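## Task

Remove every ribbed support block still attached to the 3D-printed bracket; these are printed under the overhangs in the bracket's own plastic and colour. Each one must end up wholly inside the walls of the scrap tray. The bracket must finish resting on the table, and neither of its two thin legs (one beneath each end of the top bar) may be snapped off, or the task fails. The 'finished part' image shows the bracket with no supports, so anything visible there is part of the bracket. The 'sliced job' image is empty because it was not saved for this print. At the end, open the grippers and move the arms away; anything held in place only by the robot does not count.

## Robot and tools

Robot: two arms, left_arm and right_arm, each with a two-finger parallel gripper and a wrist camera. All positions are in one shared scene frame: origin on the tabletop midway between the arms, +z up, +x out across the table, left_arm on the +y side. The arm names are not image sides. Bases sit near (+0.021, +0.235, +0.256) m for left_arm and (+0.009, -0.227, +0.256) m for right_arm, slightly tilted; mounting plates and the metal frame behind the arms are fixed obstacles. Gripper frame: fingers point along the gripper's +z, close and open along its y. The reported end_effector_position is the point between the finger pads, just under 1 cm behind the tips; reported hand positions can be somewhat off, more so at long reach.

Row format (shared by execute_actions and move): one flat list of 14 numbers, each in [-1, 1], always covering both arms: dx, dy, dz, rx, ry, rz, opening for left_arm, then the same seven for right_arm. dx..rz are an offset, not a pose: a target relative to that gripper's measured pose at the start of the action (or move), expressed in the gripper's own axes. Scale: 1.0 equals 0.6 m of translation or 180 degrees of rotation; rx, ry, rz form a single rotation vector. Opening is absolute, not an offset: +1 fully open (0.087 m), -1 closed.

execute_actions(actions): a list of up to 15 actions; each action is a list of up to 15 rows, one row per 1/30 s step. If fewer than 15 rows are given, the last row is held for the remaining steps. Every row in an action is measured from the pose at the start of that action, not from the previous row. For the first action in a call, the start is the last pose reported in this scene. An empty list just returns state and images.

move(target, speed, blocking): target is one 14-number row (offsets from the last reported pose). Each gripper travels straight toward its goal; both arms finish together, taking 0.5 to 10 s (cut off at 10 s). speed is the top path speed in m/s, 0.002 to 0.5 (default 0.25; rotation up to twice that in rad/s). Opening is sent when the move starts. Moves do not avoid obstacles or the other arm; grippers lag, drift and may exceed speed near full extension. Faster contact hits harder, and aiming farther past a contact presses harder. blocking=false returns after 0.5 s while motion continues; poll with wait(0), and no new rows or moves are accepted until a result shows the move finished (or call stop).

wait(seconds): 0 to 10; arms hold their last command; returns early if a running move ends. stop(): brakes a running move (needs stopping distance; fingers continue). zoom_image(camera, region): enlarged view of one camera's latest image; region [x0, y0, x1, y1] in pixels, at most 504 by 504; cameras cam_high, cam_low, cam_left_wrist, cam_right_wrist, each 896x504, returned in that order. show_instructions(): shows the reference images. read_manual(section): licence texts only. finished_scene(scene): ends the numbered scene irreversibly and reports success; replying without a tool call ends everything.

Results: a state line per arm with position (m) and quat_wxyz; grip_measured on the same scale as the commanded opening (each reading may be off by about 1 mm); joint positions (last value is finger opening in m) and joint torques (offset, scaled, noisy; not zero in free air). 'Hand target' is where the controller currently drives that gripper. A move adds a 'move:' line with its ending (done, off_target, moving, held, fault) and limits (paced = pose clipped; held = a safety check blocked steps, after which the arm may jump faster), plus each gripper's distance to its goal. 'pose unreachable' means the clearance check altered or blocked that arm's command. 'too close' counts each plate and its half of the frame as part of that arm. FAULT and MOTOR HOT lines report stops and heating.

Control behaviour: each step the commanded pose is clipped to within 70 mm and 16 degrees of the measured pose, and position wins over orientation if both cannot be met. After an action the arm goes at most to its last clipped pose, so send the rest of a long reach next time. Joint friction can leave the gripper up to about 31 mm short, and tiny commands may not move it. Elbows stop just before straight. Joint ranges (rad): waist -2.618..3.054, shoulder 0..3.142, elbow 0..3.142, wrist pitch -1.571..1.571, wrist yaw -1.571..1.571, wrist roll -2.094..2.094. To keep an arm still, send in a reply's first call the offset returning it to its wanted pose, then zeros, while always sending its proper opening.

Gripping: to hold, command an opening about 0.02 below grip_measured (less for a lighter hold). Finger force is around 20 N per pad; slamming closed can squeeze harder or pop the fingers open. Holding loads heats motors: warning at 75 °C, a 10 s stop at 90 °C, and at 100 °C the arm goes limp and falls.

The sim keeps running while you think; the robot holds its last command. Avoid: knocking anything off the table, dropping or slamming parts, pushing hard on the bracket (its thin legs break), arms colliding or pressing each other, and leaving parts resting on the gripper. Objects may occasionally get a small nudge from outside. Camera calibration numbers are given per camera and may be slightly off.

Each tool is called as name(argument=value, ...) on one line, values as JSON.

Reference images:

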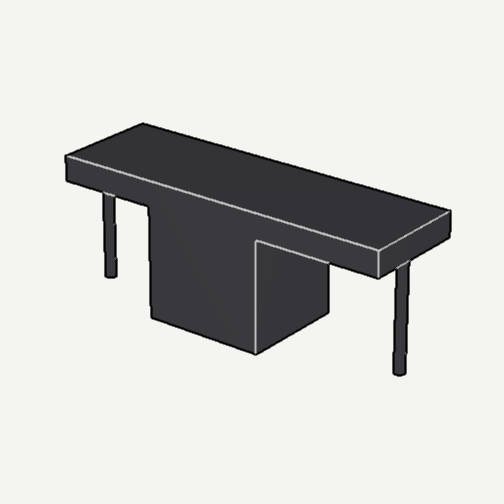

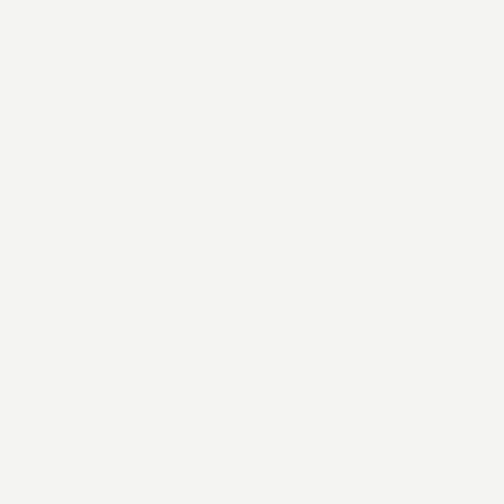

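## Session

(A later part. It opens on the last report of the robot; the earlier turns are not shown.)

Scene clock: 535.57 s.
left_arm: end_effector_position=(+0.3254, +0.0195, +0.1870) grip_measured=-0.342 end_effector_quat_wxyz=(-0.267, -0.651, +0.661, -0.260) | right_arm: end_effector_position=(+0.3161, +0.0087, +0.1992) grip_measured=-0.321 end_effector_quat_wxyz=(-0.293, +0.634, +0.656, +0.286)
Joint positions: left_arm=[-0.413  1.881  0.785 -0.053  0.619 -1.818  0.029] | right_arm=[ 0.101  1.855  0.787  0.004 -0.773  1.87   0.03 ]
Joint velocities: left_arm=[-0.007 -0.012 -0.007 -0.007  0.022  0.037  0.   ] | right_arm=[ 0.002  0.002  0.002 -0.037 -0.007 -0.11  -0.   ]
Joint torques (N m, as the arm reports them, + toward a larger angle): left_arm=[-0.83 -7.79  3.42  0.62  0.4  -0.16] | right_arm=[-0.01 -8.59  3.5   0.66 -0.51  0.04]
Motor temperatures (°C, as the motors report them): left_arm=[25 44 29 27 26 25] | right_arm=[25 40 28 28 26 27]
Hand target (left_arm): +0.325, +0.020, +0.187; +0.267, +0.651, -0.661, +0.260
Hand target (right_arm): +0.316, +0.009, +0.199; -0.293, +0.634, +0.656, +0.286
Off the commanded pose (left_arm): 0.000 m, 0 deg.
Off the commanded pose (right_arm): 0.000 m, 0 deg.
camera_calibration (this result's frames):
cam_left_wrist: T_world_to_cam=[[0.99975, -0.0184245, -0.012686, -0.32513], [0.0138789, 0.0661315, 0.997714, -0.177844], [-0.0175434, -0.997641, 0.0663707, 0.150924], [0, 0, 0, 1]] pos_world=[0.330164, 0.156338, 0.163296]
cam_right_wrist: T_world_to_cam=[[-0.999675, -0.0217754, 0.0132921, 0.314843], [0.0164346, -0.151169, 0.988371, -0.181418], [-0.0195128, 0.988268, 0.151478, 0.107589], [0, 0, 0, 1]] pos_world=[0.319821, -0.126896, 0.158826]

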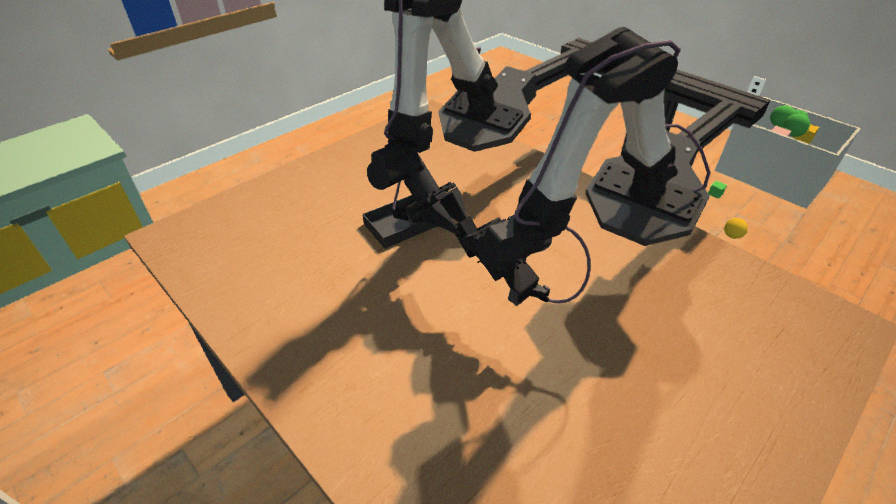

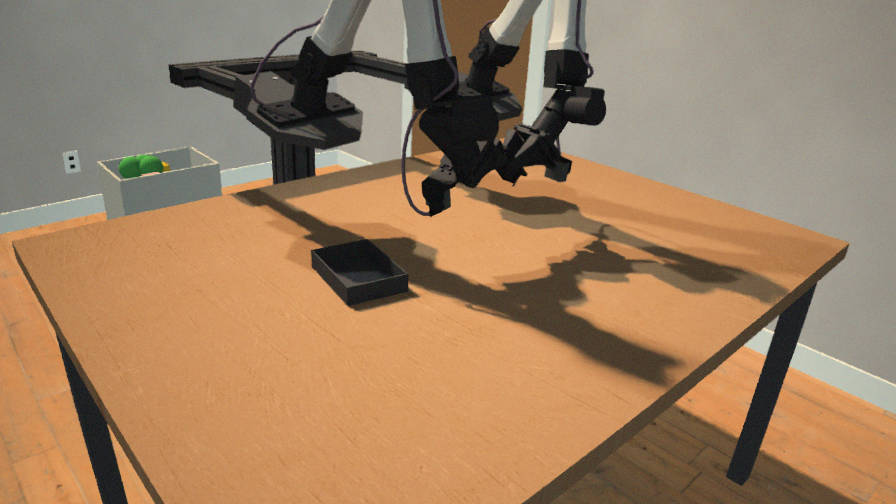

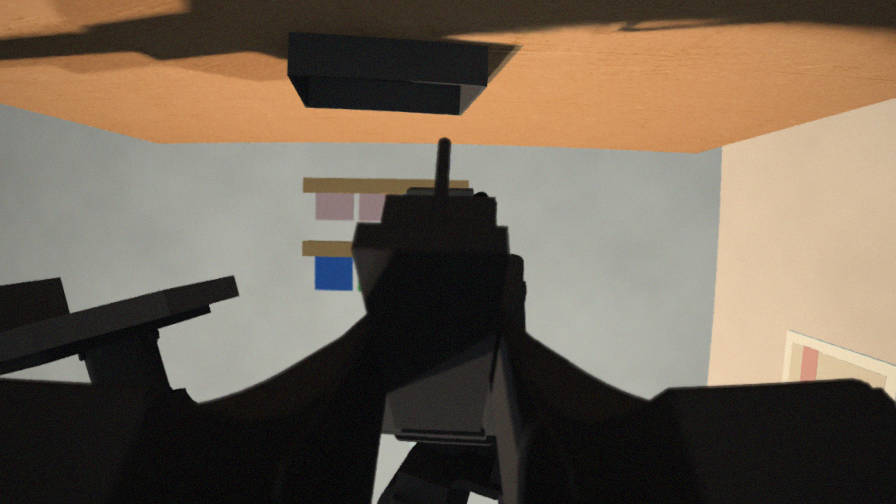

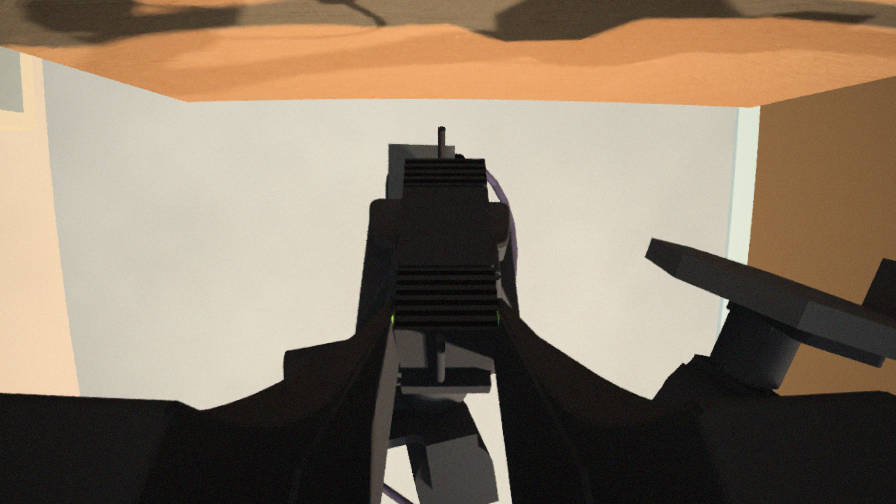

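move(target=[0,0,0,0,0,0,-0.375, -0.0167,0.0,0.0067,0.0,0,0.0,-0.37], speed=0.008)

zoom_image(camera="cam_right_wrist", region=[310, 120, 590, 420])

Scene clock: 564.53 s.
left_arm: end_effector_position=(+0.3258, +0.0205, +0.1854) grip_measured=-0.342 end_effector_quat_wxyz=(-0.263, -0.653, +0.662, -0.258) | right_arm: end_effector_position=(+0.3164, +0.0096, +0.1971) grip_measured=-0.321 end_effector_quat_wxyz=(-0.297, +0.632, +0.655, +0.291)
Joint positions: left_arm=[-0.413  1.881  0.785 -0.053  0.609 -1.818  0.029] | right_arm=[ 0.1    1.872  0.787  0.026 -0.787  1.87   0.03 ]
Joint velocities: left_arm=[-0.017 -0.007 -0.007 -0.007 -0.007  0.066  0.001] | right_arm=[-0.002  0.007 -0.012 -0.051 -0.007 -0.007  0.   ]
Joint torques (N m, as the arm reports them, + toward a larger angle): left_arm=[-0.82 -7.69  3.48  0.6   0.51 -0.17] | right_arm=[-0.96 -7.08  3.64  0.7  -0.41 -0.13]
Motor temperatures (°C, as the motors report them): left_arm=[25 44 29 27 26 25] | right_arm=[25 40 28 29 26 27]
Hand target (left_arm): +0.325, +0.020, +0.187; +0.267, +0.651, -0.661, +0.260
Hand target (right_arm): +0.316, +0.005, +0.189; -0.293, +0.634, +0.656, +0.286
Off the commanded pose (left_arm): 0.002 m, 1 deg.
Off the commanded pose (right_arm): 0.009 m, 1 deg.
move: done
camera_calibration (this result's frames):
cam_left_wrist: T_world_to_cam=[[0.999803, -0.016605, -0.0108769, -0.325974], [0.0117946, 0.0562103, 0.998349, -0.175645], [-0.0159662, -0.998281, 0.0563951, 0.153358], [0, 0, 0, 1]] pos_world=[0.33043, 0.157555, 0.163161]
cam_right_wrist: T_world_to_cam=[[-0.999664, -0.0233655, 0.011241, 0.315559], [0.0149408, -0.164758, 0.986221, -0.178171], [-0.0211915, 0.986057, 0.165052, 0.104835], [0, 0, 0, 1]] pos_world=[0.320336, -0.125355, 0.154865]

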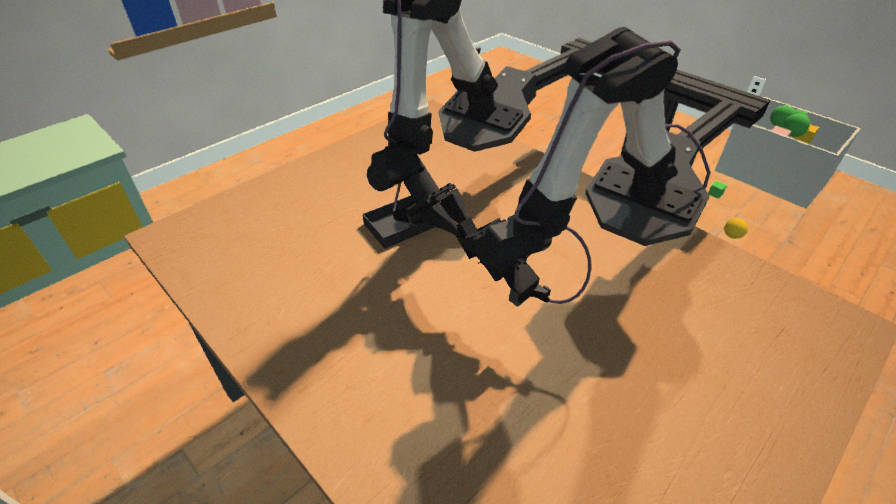

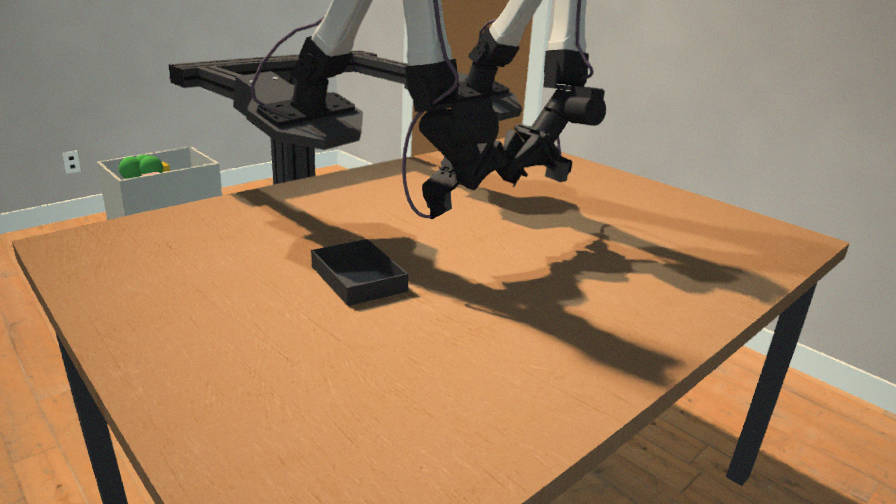

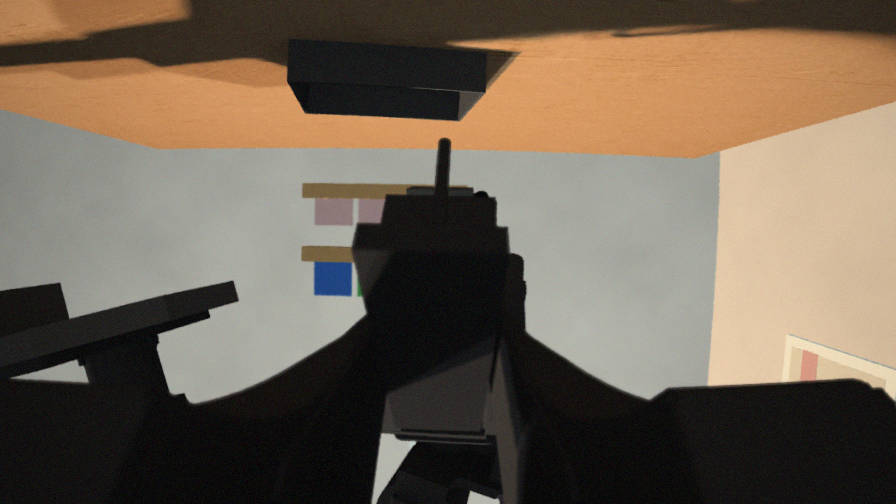

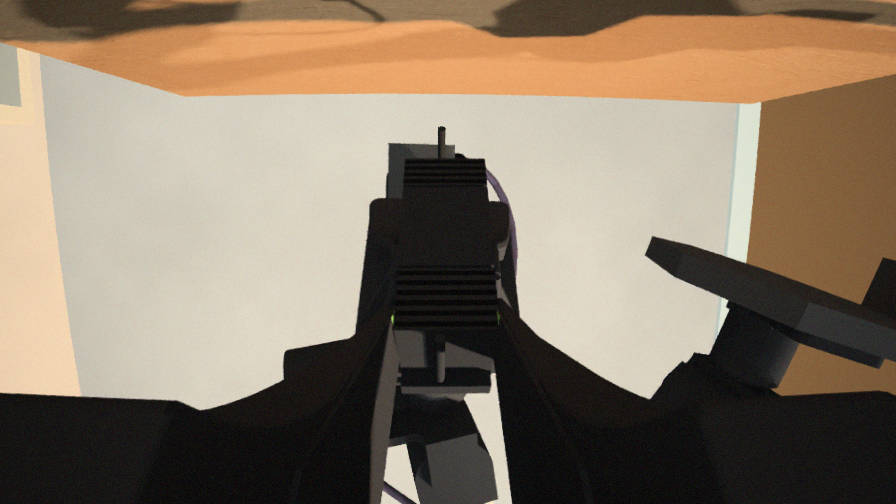

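Region (310, 120, 590, 420) of cam_right_wrist's 896x504 image, scaled by 1.680, with more detail than that image has; it fills the left 470 columns of this view, and the rest is white.

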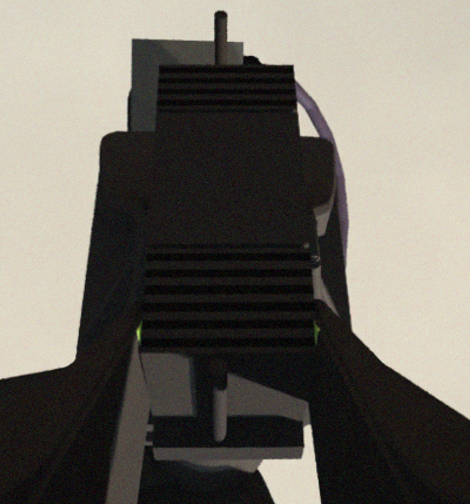

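move(target=[0,0,0,0,0,0,-0.375, -0.0235,0.0,0.002,0.0,-0.0255,0.0,-0.37], speed=0.008)

zoom_image(camera="cam_right_wrist", region=[310, 120, 590, 420])

Scene clock: 689.77 s.
left_arm: end_effector_position=(+0.3259, +0.0207, +0.1851) grip_measured=-0.342 end_effector_quat_wxyz=(-0.262, -0.653, +0.662, -0.257) | right_arm: end_effector_position=(+0.3161, +0.0091, +0.1962) grip_measured=-0.321 end_effector_quat_wxyz=(-0.295, +0.632, +0.656, +0.289)
Joint positions: left_arm=[-0.413  1.881  0.785 -0.053  0.606 -1.818  0.029] | right_arm=[ 0.1    1.872  0.787  0.023 -0.782  1.869  0.03 ]
Joint velocities: left_arm=[-0.007 -0.002 -0.007  0.022 -0.037 -0.007  0.   ] | right_arm=[-0.007  0.002  0.007 -0.022 -0.066  0.022 -0.   ]
Joint torques (N m, as the arm reports them, + toward a larger angle): left_arm=[-0.77 -7.66  3.42  0.59  0.42 -0.17] | right_arm=[-0.49 -9.05  4.05  0.24  0.33 -0.2 ]
Motor temperatures (°C, as the motors report them): left_arm=[25 45 29 27 26 25] | right_arm=[25 38 28 29 26 27]
Hand target (left_arm): +0.326, +0.021, +0.185; +0.263, +0.653, -0.662, +0.258
Hand target (right_arm): +0.317, +0.001, +0.186; -0.270, +0.643, +0.666, +0.266
Off the commanded pose (left_arm): 0.000 m, 0 deg.
Off the commanded pose (right_arm): 0.013 m, 4 deg.
move: off_target (right_arm)
camera_calibration (this result's frames):
cam_left_wrist: T_world_to_cam=[[0.999814, -0.0162031, -0.0104724, -0.326161], [0.0113336, 0.0540043, 0.998476, -0.175153], [-0.0156129, -0.998409, 0.0541779, 0.153896], [0, 0, 0, 1]] pos_world=[0.330488, 0.157825, 0.163132]
cam_right_wrist: T_world_to_cam=[[-0.999658, -0.02355, 0.0113996, 0.315297], [0.0150142, -0.159523, 0.98708, -0.177609], [-0.0214273, 0.986913, 0.159822, 0.106554], [0, 0, 0, 1]] pos_world=[0.320139, -0.126067, 0.154691]

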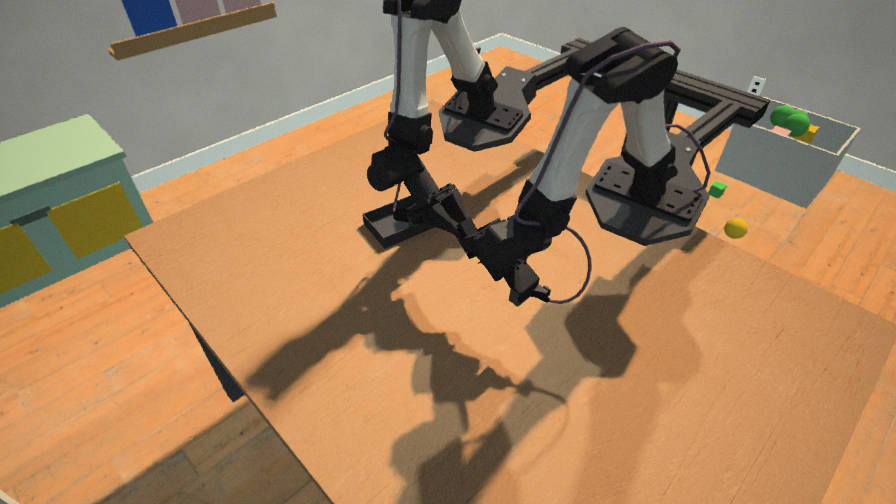

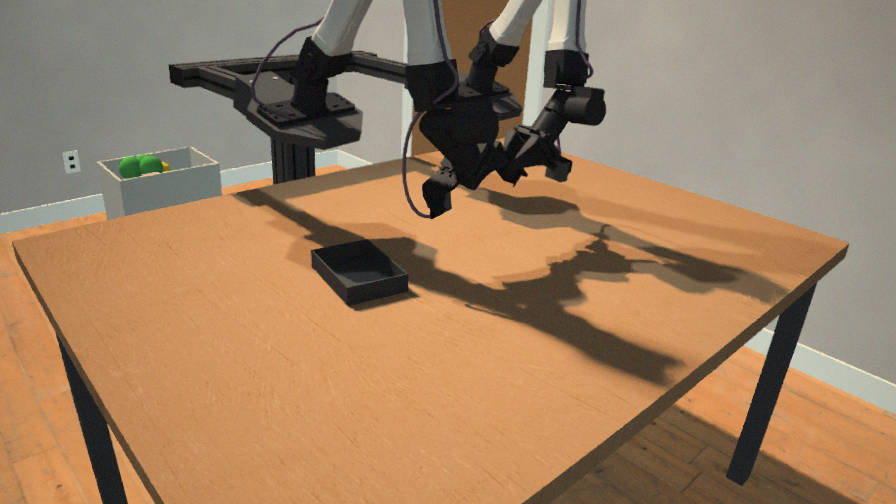

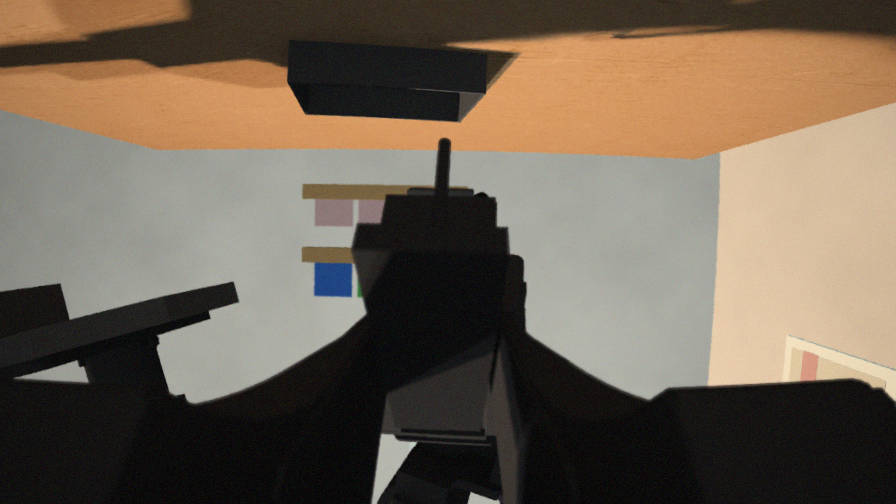

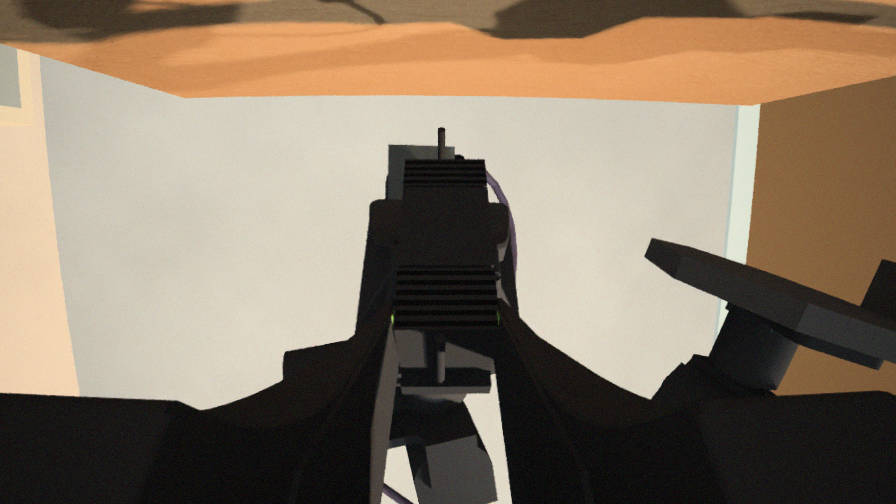

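Region (310, 120, 590, 420) of cam_right_wrist's 896x504 image, scaled by 1.680, with more detail than that image has; it fills the left 470 columns of this view, and the rest is white.

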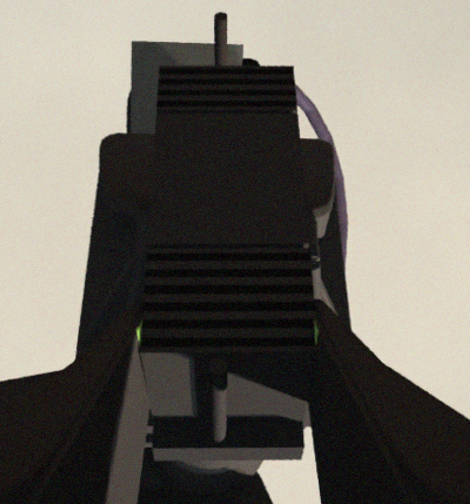

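execute_actions(actions=[[[0,0,0,0,0,0,-0.375,-0.0225,0,0.002,0,-0.0245,0,-0.37],[0,0,0,0,0,0,-0.375,-0.0235,0,0.002,0,-0.0256,0,-0.37],[0,0,0,0,0,0,-0.375,-0.0245,0,0.002,0,-0.0267,0,-0.37],[0,0,0,0,0,0,-0.375,-0.0255,0,0.002,0,-0.0278,0,-0.37],[0,0,0,0,0,0,-0.375,-0.0265,0,0.002,0,-0.0289,0,-0.37],[0,0,0,0,0,0,-0.375,-0.0275,0,0.002,0,-0.030,0,-0.37],[0,0,0,0,0,0,-0.375,-0.0285,0,0.002,0,-0.0311,0,-0.37],[0,0,0,0,0,0,-0.375,-0.0295,0,0.002,0,-0.0322,0,-0.37],[0,0,0,0,0,0,-0.375,-0.0305,0,0.002,0,-0.0333,0,-0.37],[0,0,0,0,0,0,-0.375,-0.0315,0,0.002,0,-0.0344,0,-0.37],[0,0,0,0,0,0,-0.375,-0.0325,0,0.002,0,-0.0355,0,-0.37],[0,0,0,0,0,0,-0.375,-0.0335,0,0.002,0,-0.0366,0,-0.37],[0,0,0,0,0,0,-0.375,-0.0345,0,0.002,0,-0.0377,0,-0.37],[0,0,0,0,0,0,-0.375,-0.0355,0,0.002,0,-0.0388,0,-0.37],[0,0,0,0,0,0,-0.375,-0.0365,0,0.002,0,-0.040,0,-0.37]]])

Scene clock: 698.43 s.
left_arm: end_effector_position=(+0.3254, +0.0199, +0.1852) grip_measured=-0.342 end_effector_quat_wxyz=(-0.262, -0.653, +0.663, -0.257) | right_arm: end_effector_position=(+0.3158, +0.0078, +0.1962) grip_measured=-0.321 end_effector_quat_wxyz=(-0.290, +0.633, +0.658, +0.285)
Joint positions: left_arm=[-0.417  1.881  0.785 -0.053  0.605 -1.82   0.029] | right_arm=[ 0.1    1.863  0.787  0.009 -0.769  1.862  0.03 ]
Joint velocities: left_arm=[-0.032  0.002 -0.002 -0.037 -0.066 -0.022 -0.   ] | right_arm=[-0.007 -0.022 -0.022 -0.037 -0.007  0.022  0.   ]
Joint torques (N m, as the arm reports them, + toward a larger angle): left_arm=[-0.44 -7.78  3.43  0.61  0.4  -0.11] | right_arm=[-0.74 -8.73  4.16  0.19  0.71 -0.27]
Motor temperatures (°C, as the motors report them): left_arm=[25 45 29 27 26 25] | right_arm=[25 39 28 28 26 27]
Hand target (left_arm): +0.326, +0.021, +0.185; +0.262, +0.653, -0.662, +0.257
Hand target (right_arm): +0.316, -0.005, +0.180; -0.254, +0.649, +0.672, +0.251
Off the commanded pose (left_arm): 0.001 m, 0 deg.
Off the commanded pose (right_arm): 0.021 m, 6 deg.
camera_calibration (this result's frames):
cam_left_wrist: T_world_to_cam=[[0.99978, -0.017613, -0.0114224, -0.325457], [0.0123596, 0.0540575, 0.998461, -0.17556], [-0.0169684, -0.998382, 0.0542633, 0.153428], [0, 0, 0, 1]] pos_world=[0.330159, 0.156938, 0.163247]
cam_right_wrist: T_world_to_cam=[[-0.999644, -0.0248186, 0.00978667, 0.315204], [0.0133119, -0.146115, 0.989178, -0.177861], [-0.02312, 0.988956, 0.146394, 0.111019], [0, 0, 0, 1]] pos_world=[0.320027, -0.127958, 0.156599]

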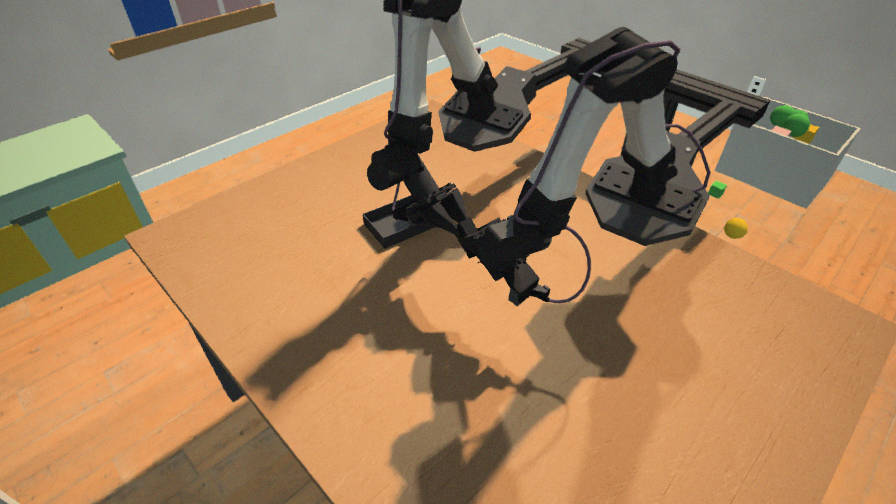

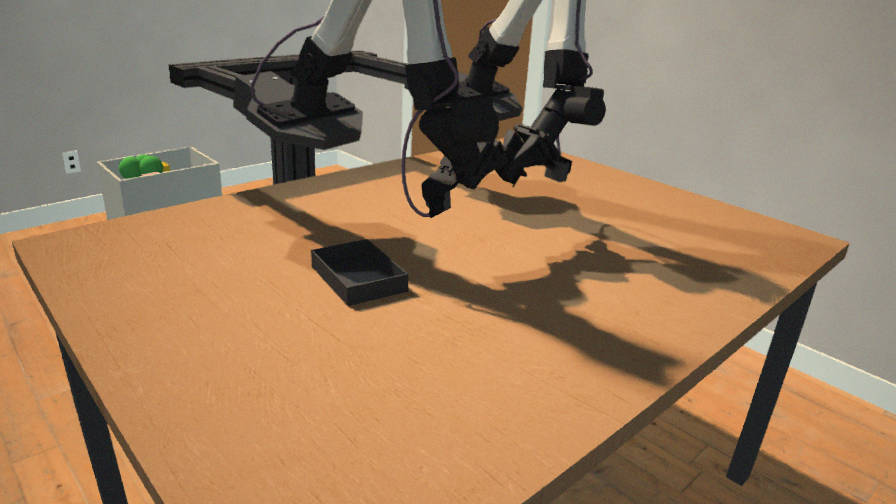

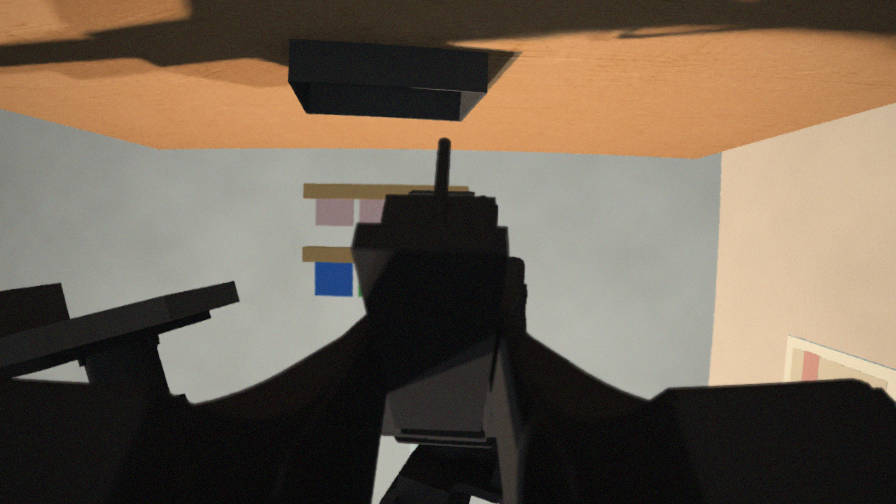

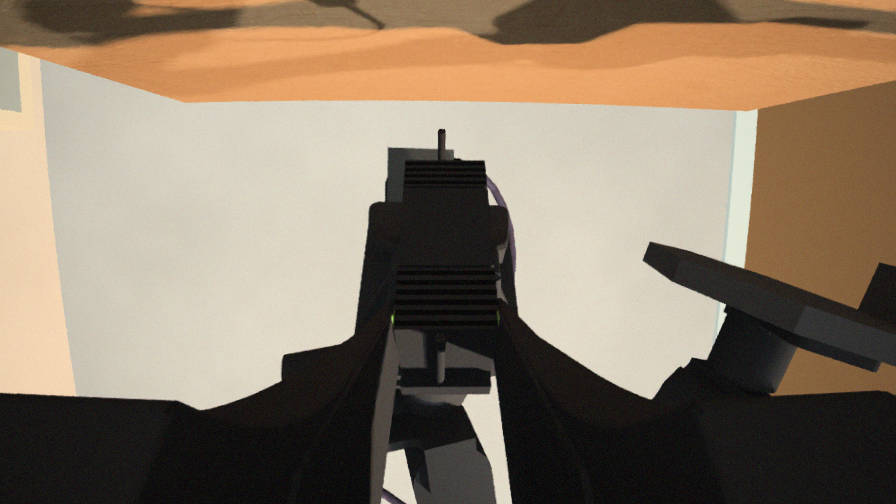

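execute_actions(actions=[[[0,0,-0.002,0,0,0,-0.375,-0.036,0,0.002,0,-0.035,0,-0.37],[0,0,-0.003,0,0,0,-0.375,-0.0375,0,0.002,0,-0.036,0,-0.37],[0,0,-0.004,0,0,0,-0.375,-0.039,0,0.002,0,-0.037,0,-0.37],[0,0,-0.005,0,0,0,-0.375,-0.0405,0,0.002,0,-0.038,0,-0.37],[0,0,-0.006,0,0,0,-0.375,-0.042,0,0.002,0,-0.039,0,-0.37],[0,0,-0.007,0,0,0,-0.375,-0.0435,0,0.002,0,-0.040,0,-0.37],[0,0,-0.008,0,0,0,-0.375,-0.045,0,0.002,0,-0.041,0,-0.37],[0,0,-0.009,0,0,0,-0.375,-0.0465,0,0.002,0,-0.042,0,-0.37],[0,0,-0.010,0,0,0,-0.375,-0.048,0,0.002,0,-0.043,0,-0.37],[0,0,-0.011,0,0,0,-0.375,-0.0495,0,0.002,0,-0.044,0,-0.37],[0,0,-0.012,0,0,0,-0.375,-0.051,0,0.002,0,-0.045,0,-0.37],[0,0,-0.012,0,0,0,-0.375,-0.0525,0,0.002,0,-0.046,0,-0.37],[0,0,-0.012,0,0,0,-0.375,-0.054,0,0.002,0,-0.047,0,-0.37],[0,0,-0.012,0,0,0,-0.375,-0.0555,0,0.002,0,-0.048,0,-0.37],[0,0,-0.012,0,0,0,-0.375,-0.057,0,0.002,0,-0.049,0,-0.37]]])

Scene clock: 707.90 s.
left_arm: end_effector_position=(+0.3250, +0.0197, +0.1852) grip_measured=-0.341 end_effector_quat_wxyz=(-0.263, -0.653, +0.663, -0.256) | right_arm: end_effector_position=(+0.3149, +0.0072, +0.1958) grip_measured=-0.321 end_effector_quat_wxyz=(-0.288, +0.632, +0.661, +0.283)
Joint positions: left_arm=[-0.417  1.881  0.785 -0.055  0.605 -1.82   0.029] | right_arm=[ 0.1    1.862  0.787  0.002 -0.765  1.853  0.03 ]
Joint velocities: left_arm=[-0.007 -0.007 -0.012  0.022 -0.081  0.022 -0.001] | right_arm=[ 0.002  0.007 -0.002  0.007 -0.022  0.037 -0.   ]
Joint torques (N m, as the arm reports them, + toward a larger angle): left_arm=[ 0.66 -9.42  3.25  0.34  0.46 -0.01] | right_arm=[-2.48 -8.2   4.07 -0.03  1.07 -0.45]
Motor temperatures (°C, as the motors report them): left_arm=[25 45 29 27 26 25] | right_arm=[25 40 28 28 26 27]
Hand target (left_arm): +0.326, +0.025, +0.190; +0.262, +0.653, -0.663, +0.257
Hand target (right_arm): +0.315, -0.015, +0.172; -0.241, +0.653, +0.677, +0.238
Off the commanded pose (left_arm): 0.007 m, 0 deg.
Off the commanded pose (right_arm): 0.034 m, 9 deg.
camera_calibration (this result's frames):
cam_left_wrist: T_world_to_cam=[[0.999743, -0.0180301, -0.0137411, -0.324531], [0.0146941, 0.0538338, 0.998442, -0.176275], [-0.0172623, -0.998387, 0.0540849, 0.153382], [0, 0, 0, 1]] pos_world=[0.329685, 0.156773, 0.163245]
cam_right_wrist: T_world_to_cam=[[-0.999522, -0.0302089, 0.00662694, 0.314933], [0.0108313, -0.141216, 0.98992, -0.176858], [-0.0289686, 0.989518, 0.141476, 0.114407], [0, 0, 0, 1]] pos_world=[0.320012, -0.128669, 0.156802]

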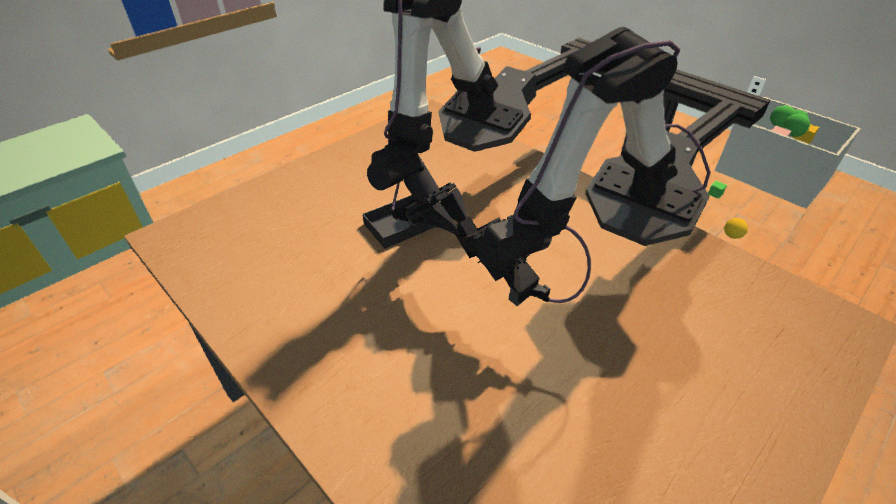

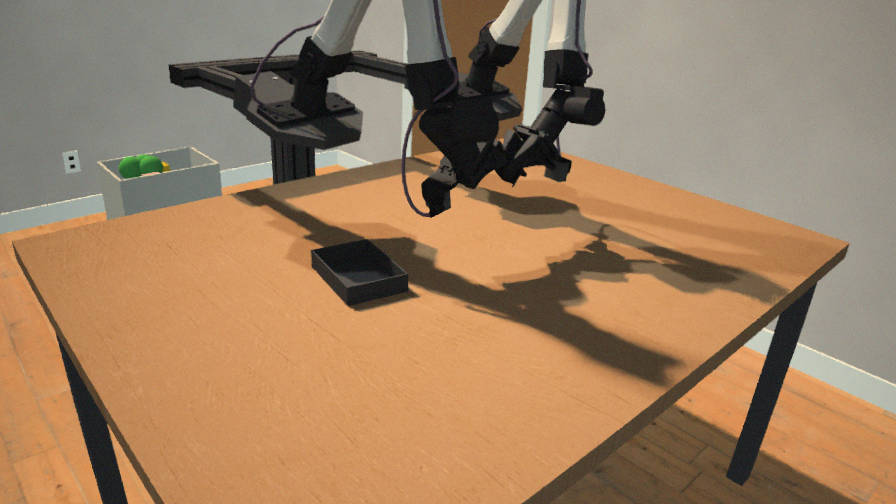

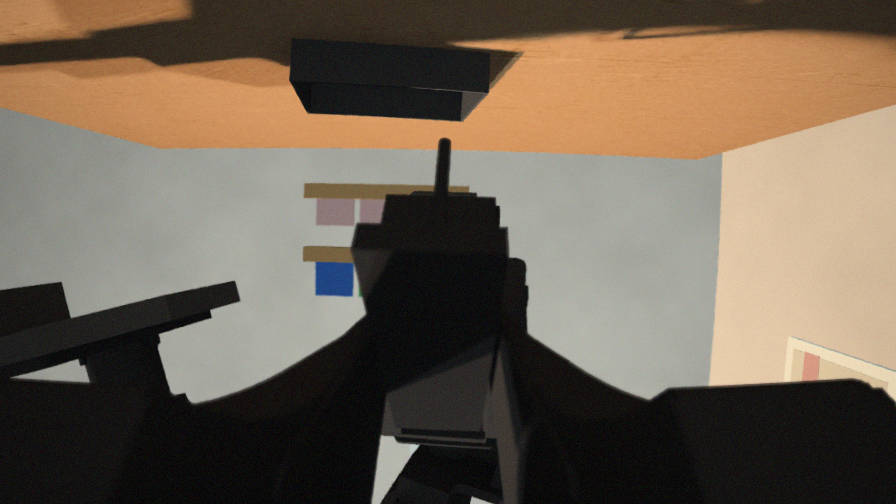

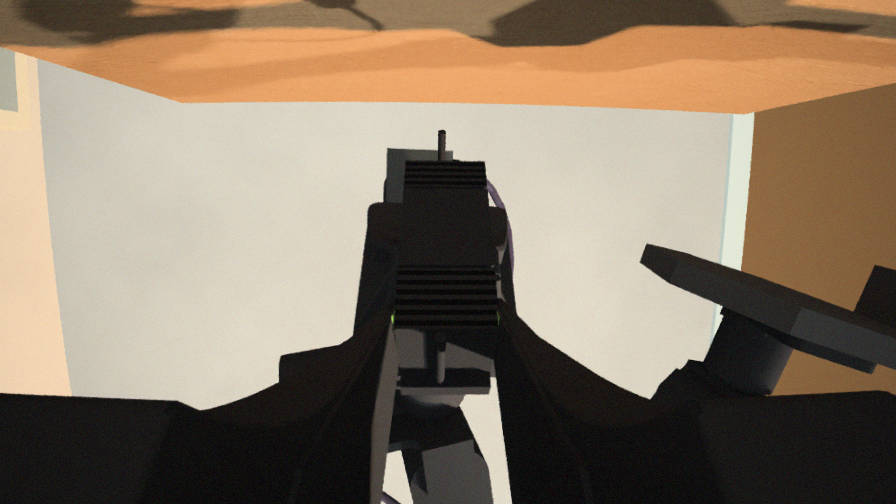

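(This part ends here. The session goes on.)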